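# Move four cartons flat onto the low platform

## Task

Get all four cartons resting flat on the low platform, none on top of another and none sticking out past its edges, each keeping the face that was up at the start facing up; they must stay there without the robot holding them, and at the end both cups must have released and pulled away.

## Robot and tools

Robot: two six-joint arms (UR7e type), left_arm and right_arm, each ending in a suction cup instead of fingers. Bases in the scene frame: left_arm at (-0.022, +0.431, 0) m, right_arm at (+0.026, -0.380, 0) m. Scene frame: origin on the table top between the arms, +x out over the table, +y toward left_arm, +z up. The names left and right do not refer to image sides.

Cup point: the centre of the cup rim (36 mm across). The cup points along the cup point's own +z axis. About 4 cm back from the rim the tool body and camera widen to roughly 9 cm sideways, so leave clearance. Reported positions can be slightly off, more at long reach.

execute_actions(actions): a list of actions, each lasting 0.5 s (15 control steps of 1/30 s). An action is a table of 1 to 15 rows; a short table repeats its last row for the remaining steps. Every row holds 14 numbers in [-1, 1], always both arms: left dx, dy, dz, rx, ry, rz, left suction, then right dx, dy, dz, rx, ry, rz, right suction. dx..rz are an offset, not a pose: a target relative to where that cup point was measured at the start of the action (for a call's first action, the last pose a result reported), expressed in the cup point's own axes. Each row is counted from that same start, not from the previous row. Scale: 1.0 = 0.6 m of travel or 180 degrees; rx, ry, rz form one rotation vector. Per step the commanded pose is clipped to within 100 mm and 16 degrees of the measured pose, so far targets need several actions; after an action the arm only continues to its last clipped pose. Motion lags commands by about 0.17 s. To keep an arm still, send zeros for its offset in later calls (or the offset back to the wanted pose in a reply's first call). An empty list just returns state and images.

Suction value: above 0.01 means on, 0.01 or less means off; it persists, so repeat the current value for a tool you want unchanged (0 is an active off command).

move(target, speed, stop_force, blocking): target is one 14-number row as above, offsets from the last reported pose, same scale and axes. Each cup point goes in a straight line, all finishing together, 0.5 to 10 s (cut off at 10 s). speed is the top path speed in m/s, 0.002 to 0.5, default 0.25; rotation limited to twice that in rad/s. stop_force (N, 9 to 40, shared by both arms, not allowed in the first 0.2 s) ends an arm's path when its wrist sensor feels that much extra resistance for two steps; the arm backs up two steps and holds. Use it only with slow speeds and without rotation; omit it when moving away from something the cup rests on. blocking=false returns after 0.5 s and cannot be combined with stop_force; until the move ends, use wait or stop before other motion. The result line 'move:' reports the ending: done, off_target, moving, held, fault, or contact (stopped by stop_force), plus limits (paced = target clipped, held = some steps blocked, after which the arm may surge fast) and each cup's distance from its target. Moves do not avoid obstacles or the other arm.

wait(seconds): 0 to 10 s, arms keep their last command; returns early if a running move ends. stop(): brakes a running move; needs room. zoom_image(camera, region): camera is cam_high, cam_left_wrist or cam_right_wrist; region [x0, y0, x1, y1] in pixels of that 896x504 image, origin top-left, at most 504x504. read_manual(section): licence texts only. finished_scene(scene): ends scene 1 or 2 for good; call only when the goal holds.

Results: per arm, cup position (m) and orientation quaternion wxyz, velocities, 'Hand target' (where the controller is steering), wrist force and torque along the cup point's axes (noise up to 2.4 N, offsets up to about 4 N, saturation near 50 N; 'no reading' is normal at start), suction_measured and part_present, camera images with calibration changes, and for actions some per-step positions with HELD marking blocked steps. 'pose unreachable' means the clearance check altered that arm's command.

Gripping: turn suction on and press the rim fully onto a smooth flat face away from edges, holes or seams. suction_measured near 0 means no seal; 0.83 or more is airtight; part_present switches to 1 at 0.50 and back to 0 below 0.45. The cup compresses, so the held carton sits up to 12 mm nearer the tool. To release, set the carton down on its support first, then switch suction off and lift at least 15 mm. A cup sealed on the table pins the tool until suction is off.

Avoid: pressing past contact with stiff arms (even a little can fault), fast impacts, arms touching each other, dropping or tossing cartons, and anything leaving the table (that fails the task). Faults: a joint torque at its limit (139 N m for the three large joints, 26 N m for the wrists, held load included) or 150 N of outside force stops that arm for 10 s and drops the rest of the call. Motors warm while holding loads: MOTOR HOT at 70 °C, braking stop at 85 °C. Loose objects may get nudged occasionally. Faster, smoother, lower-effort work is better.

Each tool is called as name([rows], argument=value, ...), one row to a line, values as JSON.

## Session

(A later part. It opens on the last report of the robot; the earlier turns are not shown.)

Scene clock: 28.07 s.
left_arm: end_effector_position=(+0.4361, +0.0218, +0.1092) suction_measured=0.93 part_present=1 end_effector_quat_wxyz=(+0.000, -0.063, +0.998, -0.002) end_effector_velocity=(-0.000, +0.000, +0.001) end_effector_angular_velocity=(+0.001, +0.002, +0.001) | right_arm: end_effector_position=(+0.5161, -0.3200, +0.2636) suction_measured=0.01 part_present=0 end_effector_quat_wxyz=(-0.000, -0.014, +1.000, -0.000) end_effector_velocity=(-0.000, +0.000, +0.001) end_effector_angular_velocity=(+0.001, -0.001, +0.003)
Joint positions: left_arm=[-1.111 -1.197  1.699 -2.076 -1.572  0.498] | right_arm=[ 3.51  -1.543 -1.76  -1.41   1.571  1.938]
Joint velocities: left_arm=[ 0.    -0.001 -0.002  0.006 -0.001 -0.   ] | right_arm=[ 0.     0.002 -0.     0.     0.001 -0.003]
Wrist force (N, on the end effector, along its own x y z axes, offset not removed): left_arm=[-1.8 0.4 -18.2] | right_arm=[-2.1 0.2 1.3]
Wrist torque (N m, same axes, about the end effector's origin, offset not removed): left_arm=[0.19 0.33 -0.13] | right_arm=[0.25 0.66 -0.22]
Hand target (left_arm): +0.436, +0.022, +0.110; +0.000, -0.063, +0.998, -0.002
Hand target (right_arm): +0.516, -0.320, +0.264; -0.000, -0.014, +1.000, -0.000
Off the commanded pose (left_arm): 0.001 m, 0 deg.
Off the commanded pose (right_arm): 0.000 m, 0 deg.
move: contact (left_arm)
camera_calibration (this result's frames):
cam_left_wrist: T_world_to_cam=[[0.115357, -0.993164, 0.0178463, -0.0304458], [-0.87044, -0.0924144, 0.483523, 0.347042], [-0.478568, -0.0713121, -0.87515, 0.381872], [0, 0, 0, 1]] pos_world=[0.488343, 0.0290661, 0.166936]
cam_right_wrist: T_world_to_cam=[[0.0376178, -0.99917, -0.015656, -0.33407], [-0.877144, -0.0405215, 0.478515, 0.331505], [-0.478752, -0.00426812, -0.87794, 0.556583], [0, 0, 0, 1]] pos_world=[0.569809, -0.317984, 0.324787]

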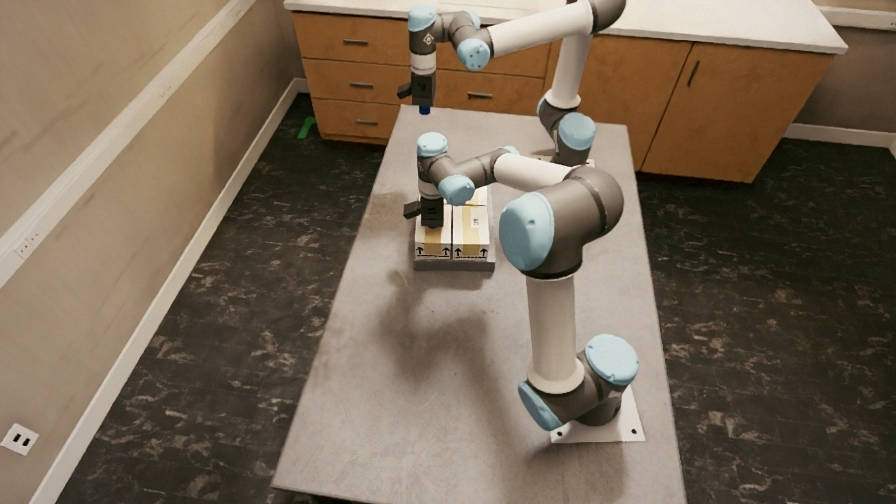

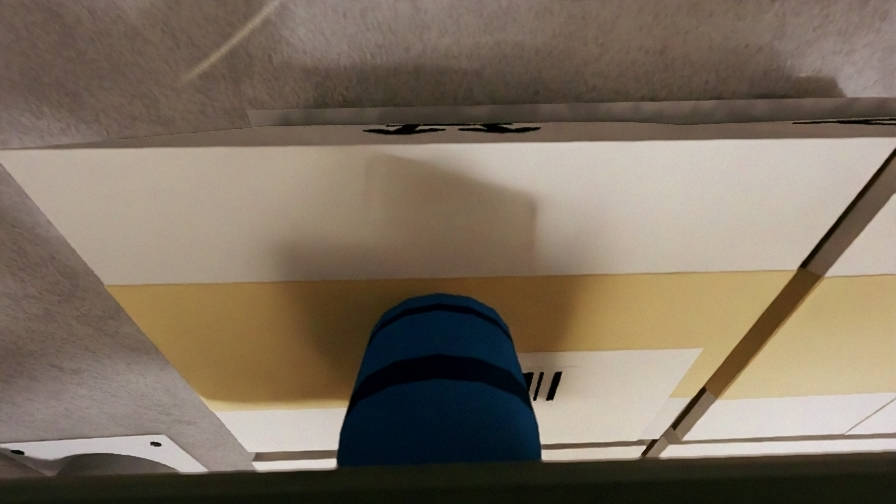

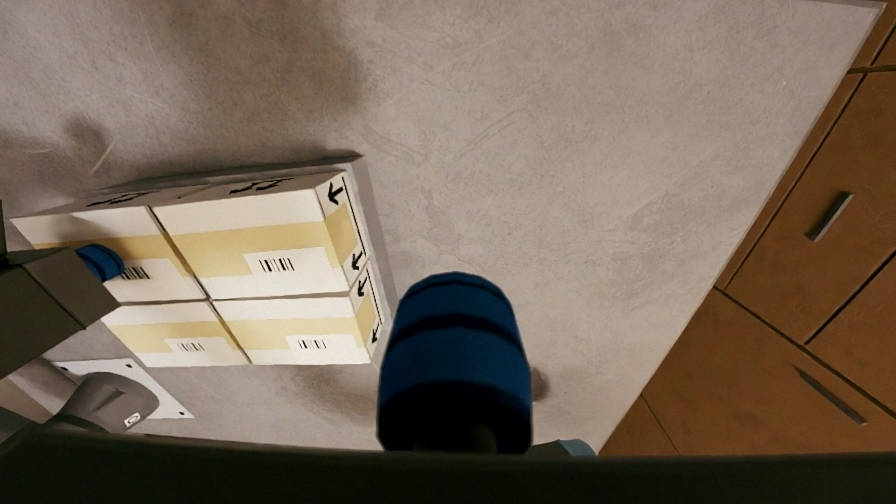

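move(target=[0,0,-0.005,0,0,0,0,0,0,0,0,0,0,0], speed=0.01)

move(target=[0,0,-0.04,0,0,0,0,0,0,0,0,0,0,0], speed=0.15)

move(target=[0,0.3,-0.2,0,0,0,0,0,0,0,0,0,0,0], speed=0.35)

zoom_image(camera="cam_right_wrist", region=[280, 140, 420, 380])

Scene clock: 28.93 s.
left_arm: end_effector_position=(+0.4361, +0.0218, +0.1121) suction_measured=0.00 part_present=0 end_effector_quat_wxyz=(+0.000, -0.063, +0.998, -0.002) end_effector_velocity=(+0.000, -0.000, +0.002) end_effector_angular_velocity=(-0.001, -0.001, +0.000) | right_arm: end_effector_position=(+0.5161, -0.3200, +0.2636) suction_measured=0.01 part_present=0 end_effector_quat_wxyz=(-0.000, -0.014, +1.000, -0.000) end_effector_velocity=(+0.000, +0.000, +0.001) end_effector_angular_velocity=(+0.001, -0.002, +0.000)
Joint positions: left_arm=[-1.111 -1.2    1.695 -2.069 -1.572  0.498] | right_arm=[ 3.51  -1.543 -1.76  -1.41   1.571  1.938]
Joint velocities: left_arm=[ 0.    -0.001 -0.003  0.003 -0.    -0.   ] | right_arm=[ 0.     0.002  0.001  0.    -0.    -0.   ]
Wrist force (N, on the end effector, along its own x y z axes, offset not removed): left_arm=[-1.0 2.0 -12.6] | right_arm=[2.5 0.0 -0.3]
Wrist torque (N m, same axes, about the end effector's origin, offset not removed): left_arm=[0.30 0.20 -0.09] | right_arm=[0.19 -0.33 -0.12]
Hand target (left_arm): +0.436, +0.022, +0.112; +0.000, -0.063, +0.998, -0.002
Hand target (right_arm): +0.516, -0.320, +0.264; -0.000, -0.014, +1.000, -0.000
Off the commanded pose (left_arm): 0.000 m, 0 deg.
Off the commanded pose (right_arm): 0.000 m, 0 deg.
move: done
camera_calibration (this result's frames):
cam_left_wrist: T_world_to_cam=[[0.115358, -0.993164, 0.0178218, -0.0304776], [-0.870432, -0.0924253, 0.483535, 0.345661], [-0.478582, -0.0712921, -0.875144, 0.38435], [0, 0, 0, 1]] pos_world=[0.488333, 0.0290797, 0.169766]
cam_right_wrist: T_world_to_cam=[[0.037618, -0.99917, -0.0156561, -0.33407], [-0.877144, -0.0405217, 0.478515, 0.331505], [-0.478752, -0.00426809, -0.87794, 0.556583], [0, 0, 0, 1]] pos_world=[0.569809, -0.317984, 0.324787]

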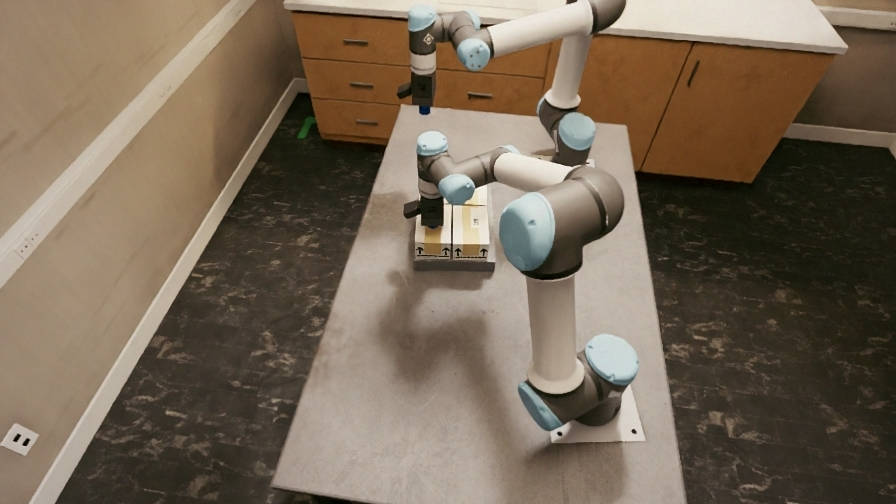

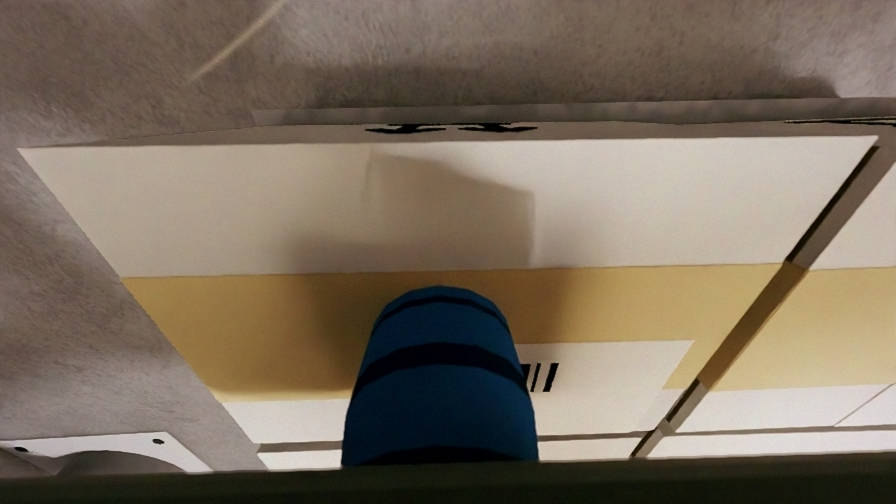

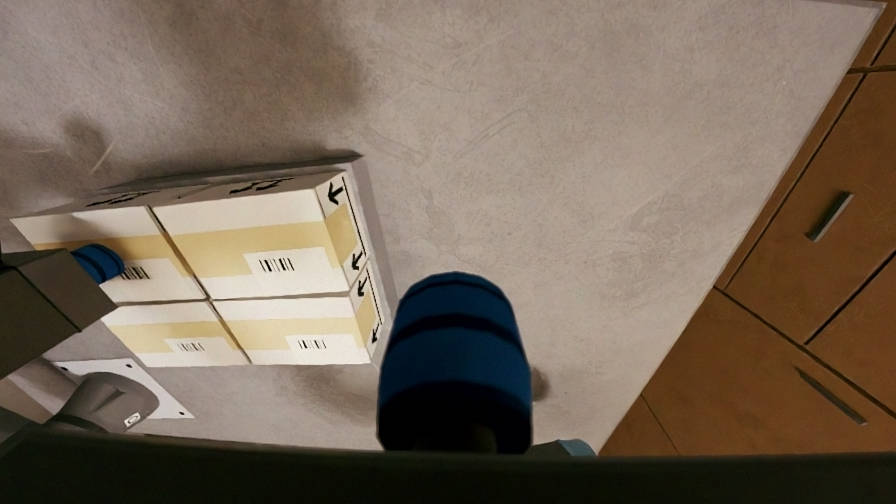

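Scene clock: 29.80 s.
left_arm: end_effector_position=(+0.4360, +0.0219, +0.1358) suction_measured=0.00 part_present=0 end_effector_quat_wxyz=(+0.000, -0.063, +0.998, -0.002) end_effector_velocity=(+0.000, +0.000, +0.002) end_effector_angular_velocity=(+0.001, -0.001, -0.000) | right_arm: end_effector_position=(+0.5161, -0.3200, +0.2636) suction_measured=0.01 part_present=0 end_effector_quat_wxyz=(-0.000, -0.014, +1.000, -0.000) end_effector_velocity=(-0.000, +0.000, +0.001) end_effector_angular_velocity=(+0.002, -0.001, -0.001)
Joint positions: left_arm=[-1.111 -1.226  1.664 -2.012 -1.572  0.498] | right_arm=[ 3.51  -1.543 -1.76  -1.41   1.571  1.938]
Joint velocities: left_arm=[-0.    -0.002 -0.003  0.006  0.001  0.   ] | right_arm=[-0.     0.001  0.    -0.     0.001  0.   ]
Wrist force (N, on the end effector, along its own x y z axes, offset not removed): left_arm=[-0.7 1.4 3.2] | right_arm=[1.3 -2.4 -1.7]
Wrist torque (N m, same axes, about the end effector's origin, offset not removed): left_arm=[0.22 0.20 -0.12] | right_arm=[-0.37 -0.13 -0.02]
Hand target (left_arm): +0.436, +0.022, +0.136; +0.000, -0.063, +0.998, -0.002
Hand target (right_arm): +0.516, -0.320, +0.264; -0.000, -0.014, +1.000, -0.000
Off the commanded pose (left_arm): 0.000 m, 0 deg.
Off the commanded pose (right_arm): 0.000 m, 0 deg.
move: done
camera_calibration (this result's frames):
cam_left_wrist: T_world_to_cam=[[0.115376, -0.993162, 0.0178389, -0.0308013], [-0.870436, -0.0924336, 0.483526, 0.33414], [-0.478571, -0.0713147, -0.875148, 0.405104], [0, 0, 0, 1]] pos_world=[0.488272, 0.0291849, 0.19351]
cam_right_wrist: T_world_to_cam=[[0.0376179, -0.99917, -0.0156561, -0.33407], [-0.877144, -0.0405217, 0.478515, 0.331505], [-0.478752, -0.00426804, -0.87794, 0.556583], [0, 0, 0, 1]] pos_world=[0.569809, -0.317984, 0.324787]

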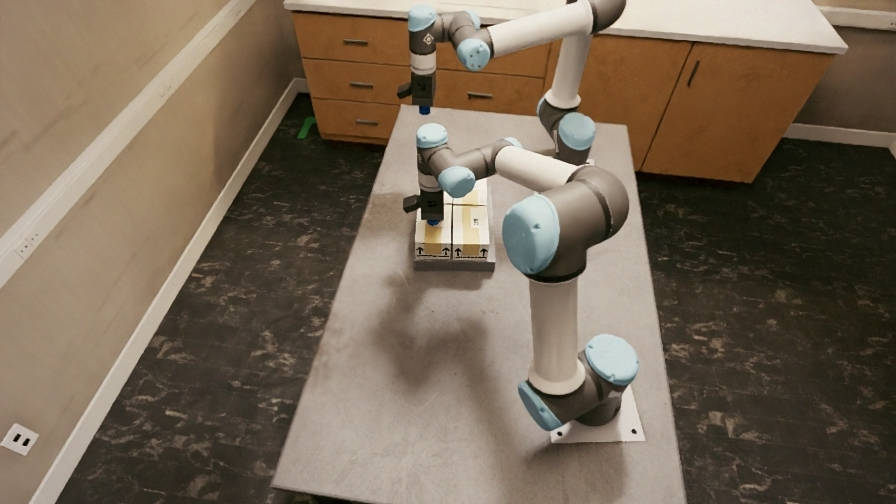

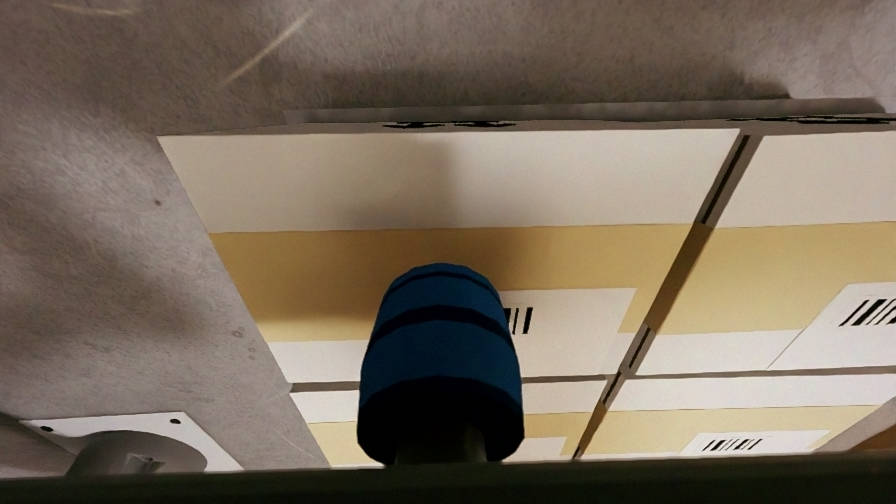

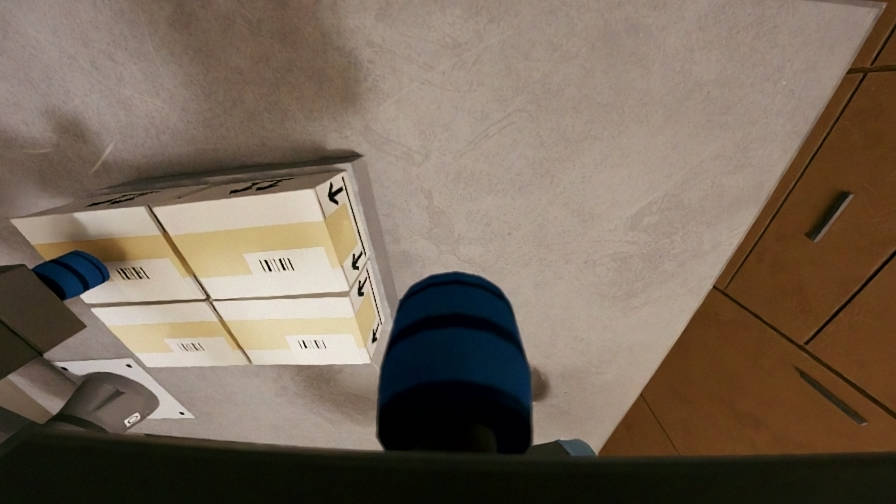

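Scene clock: 31.17 s.
left_arm: end_effector_position=(+0.4133, +0.2007, +0.2547) suction_measured=0.00 part_present=0 end_effector_quat_wxyz=(-0.000, -0.063, +0.998, -0.002) end_effector_velocity=(-0.000, +0.002, +0.001) end_effector_angular_velocity=(-0.000, +0.000, -0.000) | right_arm: end_effector_position=(+0.5161, -0.3200, +0.2636) suction_measured=0.01 part_present=0 end_effector_quat_wxyz=(-0.000, -0.014, +1.000, -0.000) end_effector_velocity=(+0.000, +0.000, +0.001) end_effector_angular_velocity=(+0.000, -0.001, -0.000)
Joint positions: left_arm=[-0.923 -1.599  1.784 -1.759 -1.574  0.686] | right_arm=[ 3.51  -1.543 -1.76  -1.41   1.571  1.938]
Joint velocities: left_arm=[ 0.003 -0.003 -0.     0.003 -0.     0.003] | right_arm=[ 0.     0.001  0.001  0.    -0.     0.001]
Wrist force (N, on the end effector, along its own x y z axes, offset not removed): left_arm=[0.2 2.7 1.7] | right_arm=[0.7 -3.0 -0.1]
Wrist torque (N m, same axes, about the end effector's origin, offset not removed): left_arm=[0.48 -0.07 -0.04] | right_arm=[-0.27 0.07 0.02]
Hand target (left_arm): +0.413, +0.201, +0.255; -0.000, -0.063, +0.998, -0.002
Hand target (right_arm): +0.516, -0.320, +0.264; -0.000, -0.014, +1.000, -0.000
Off the commanded pose (left_arm): 0.000 m, 0 deg.
Off the commanded pose (right_arm): 0.000 m, 0 deg.
move: done
camera_calibration (this result's frames):
cam_left_wrist: T_world_to_cam=[[0.115402, -0.993148, 0.0184391, 0.147096], [-0.870268, -0.09214, 0.483884, 0.273222], [-0.478869, -0.0718884, -0.874938, 0.511261], [0, 0, 0, 1]] pos_world=[0.465628, 0.208017, 0.312401]
cam_right_wrist: T_world_to_cam=[[0.0376179, -0.99917, -0.015656, -0.33407], [-0.877144, -0.0405216, 0.478515, 0.331505], [-0.478752, -0.00426813, -0.87794, 0.556583], [0, 0, 0, 1]] pos_world=[0.569809, -0.317984, 0.324787]

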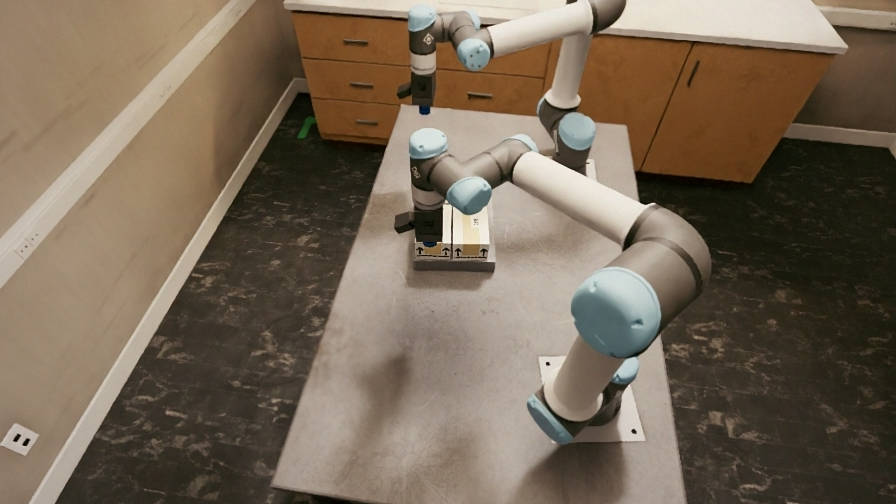

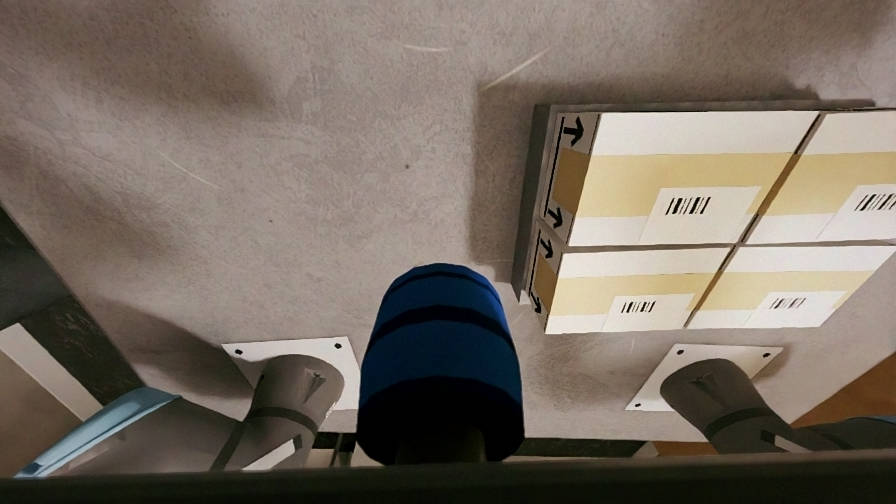

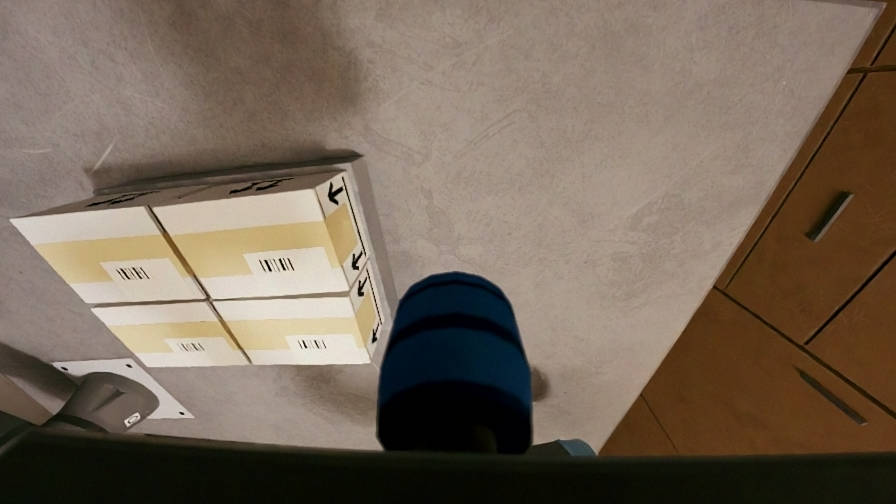

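Region (280, 140, 420, 380) of cam_right_wrist's 896x504 image, scaled by 2.100, with more detail than that image has; it fills the left 294 columns of this view, and the rest is white.

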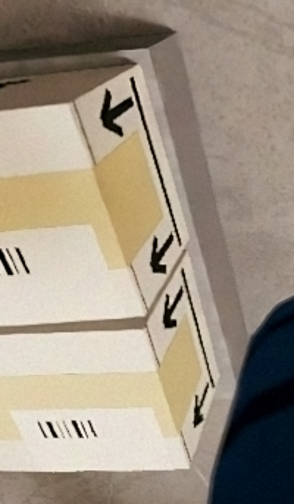

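finished_scene(scene=1)

The scene is finished: the task was done.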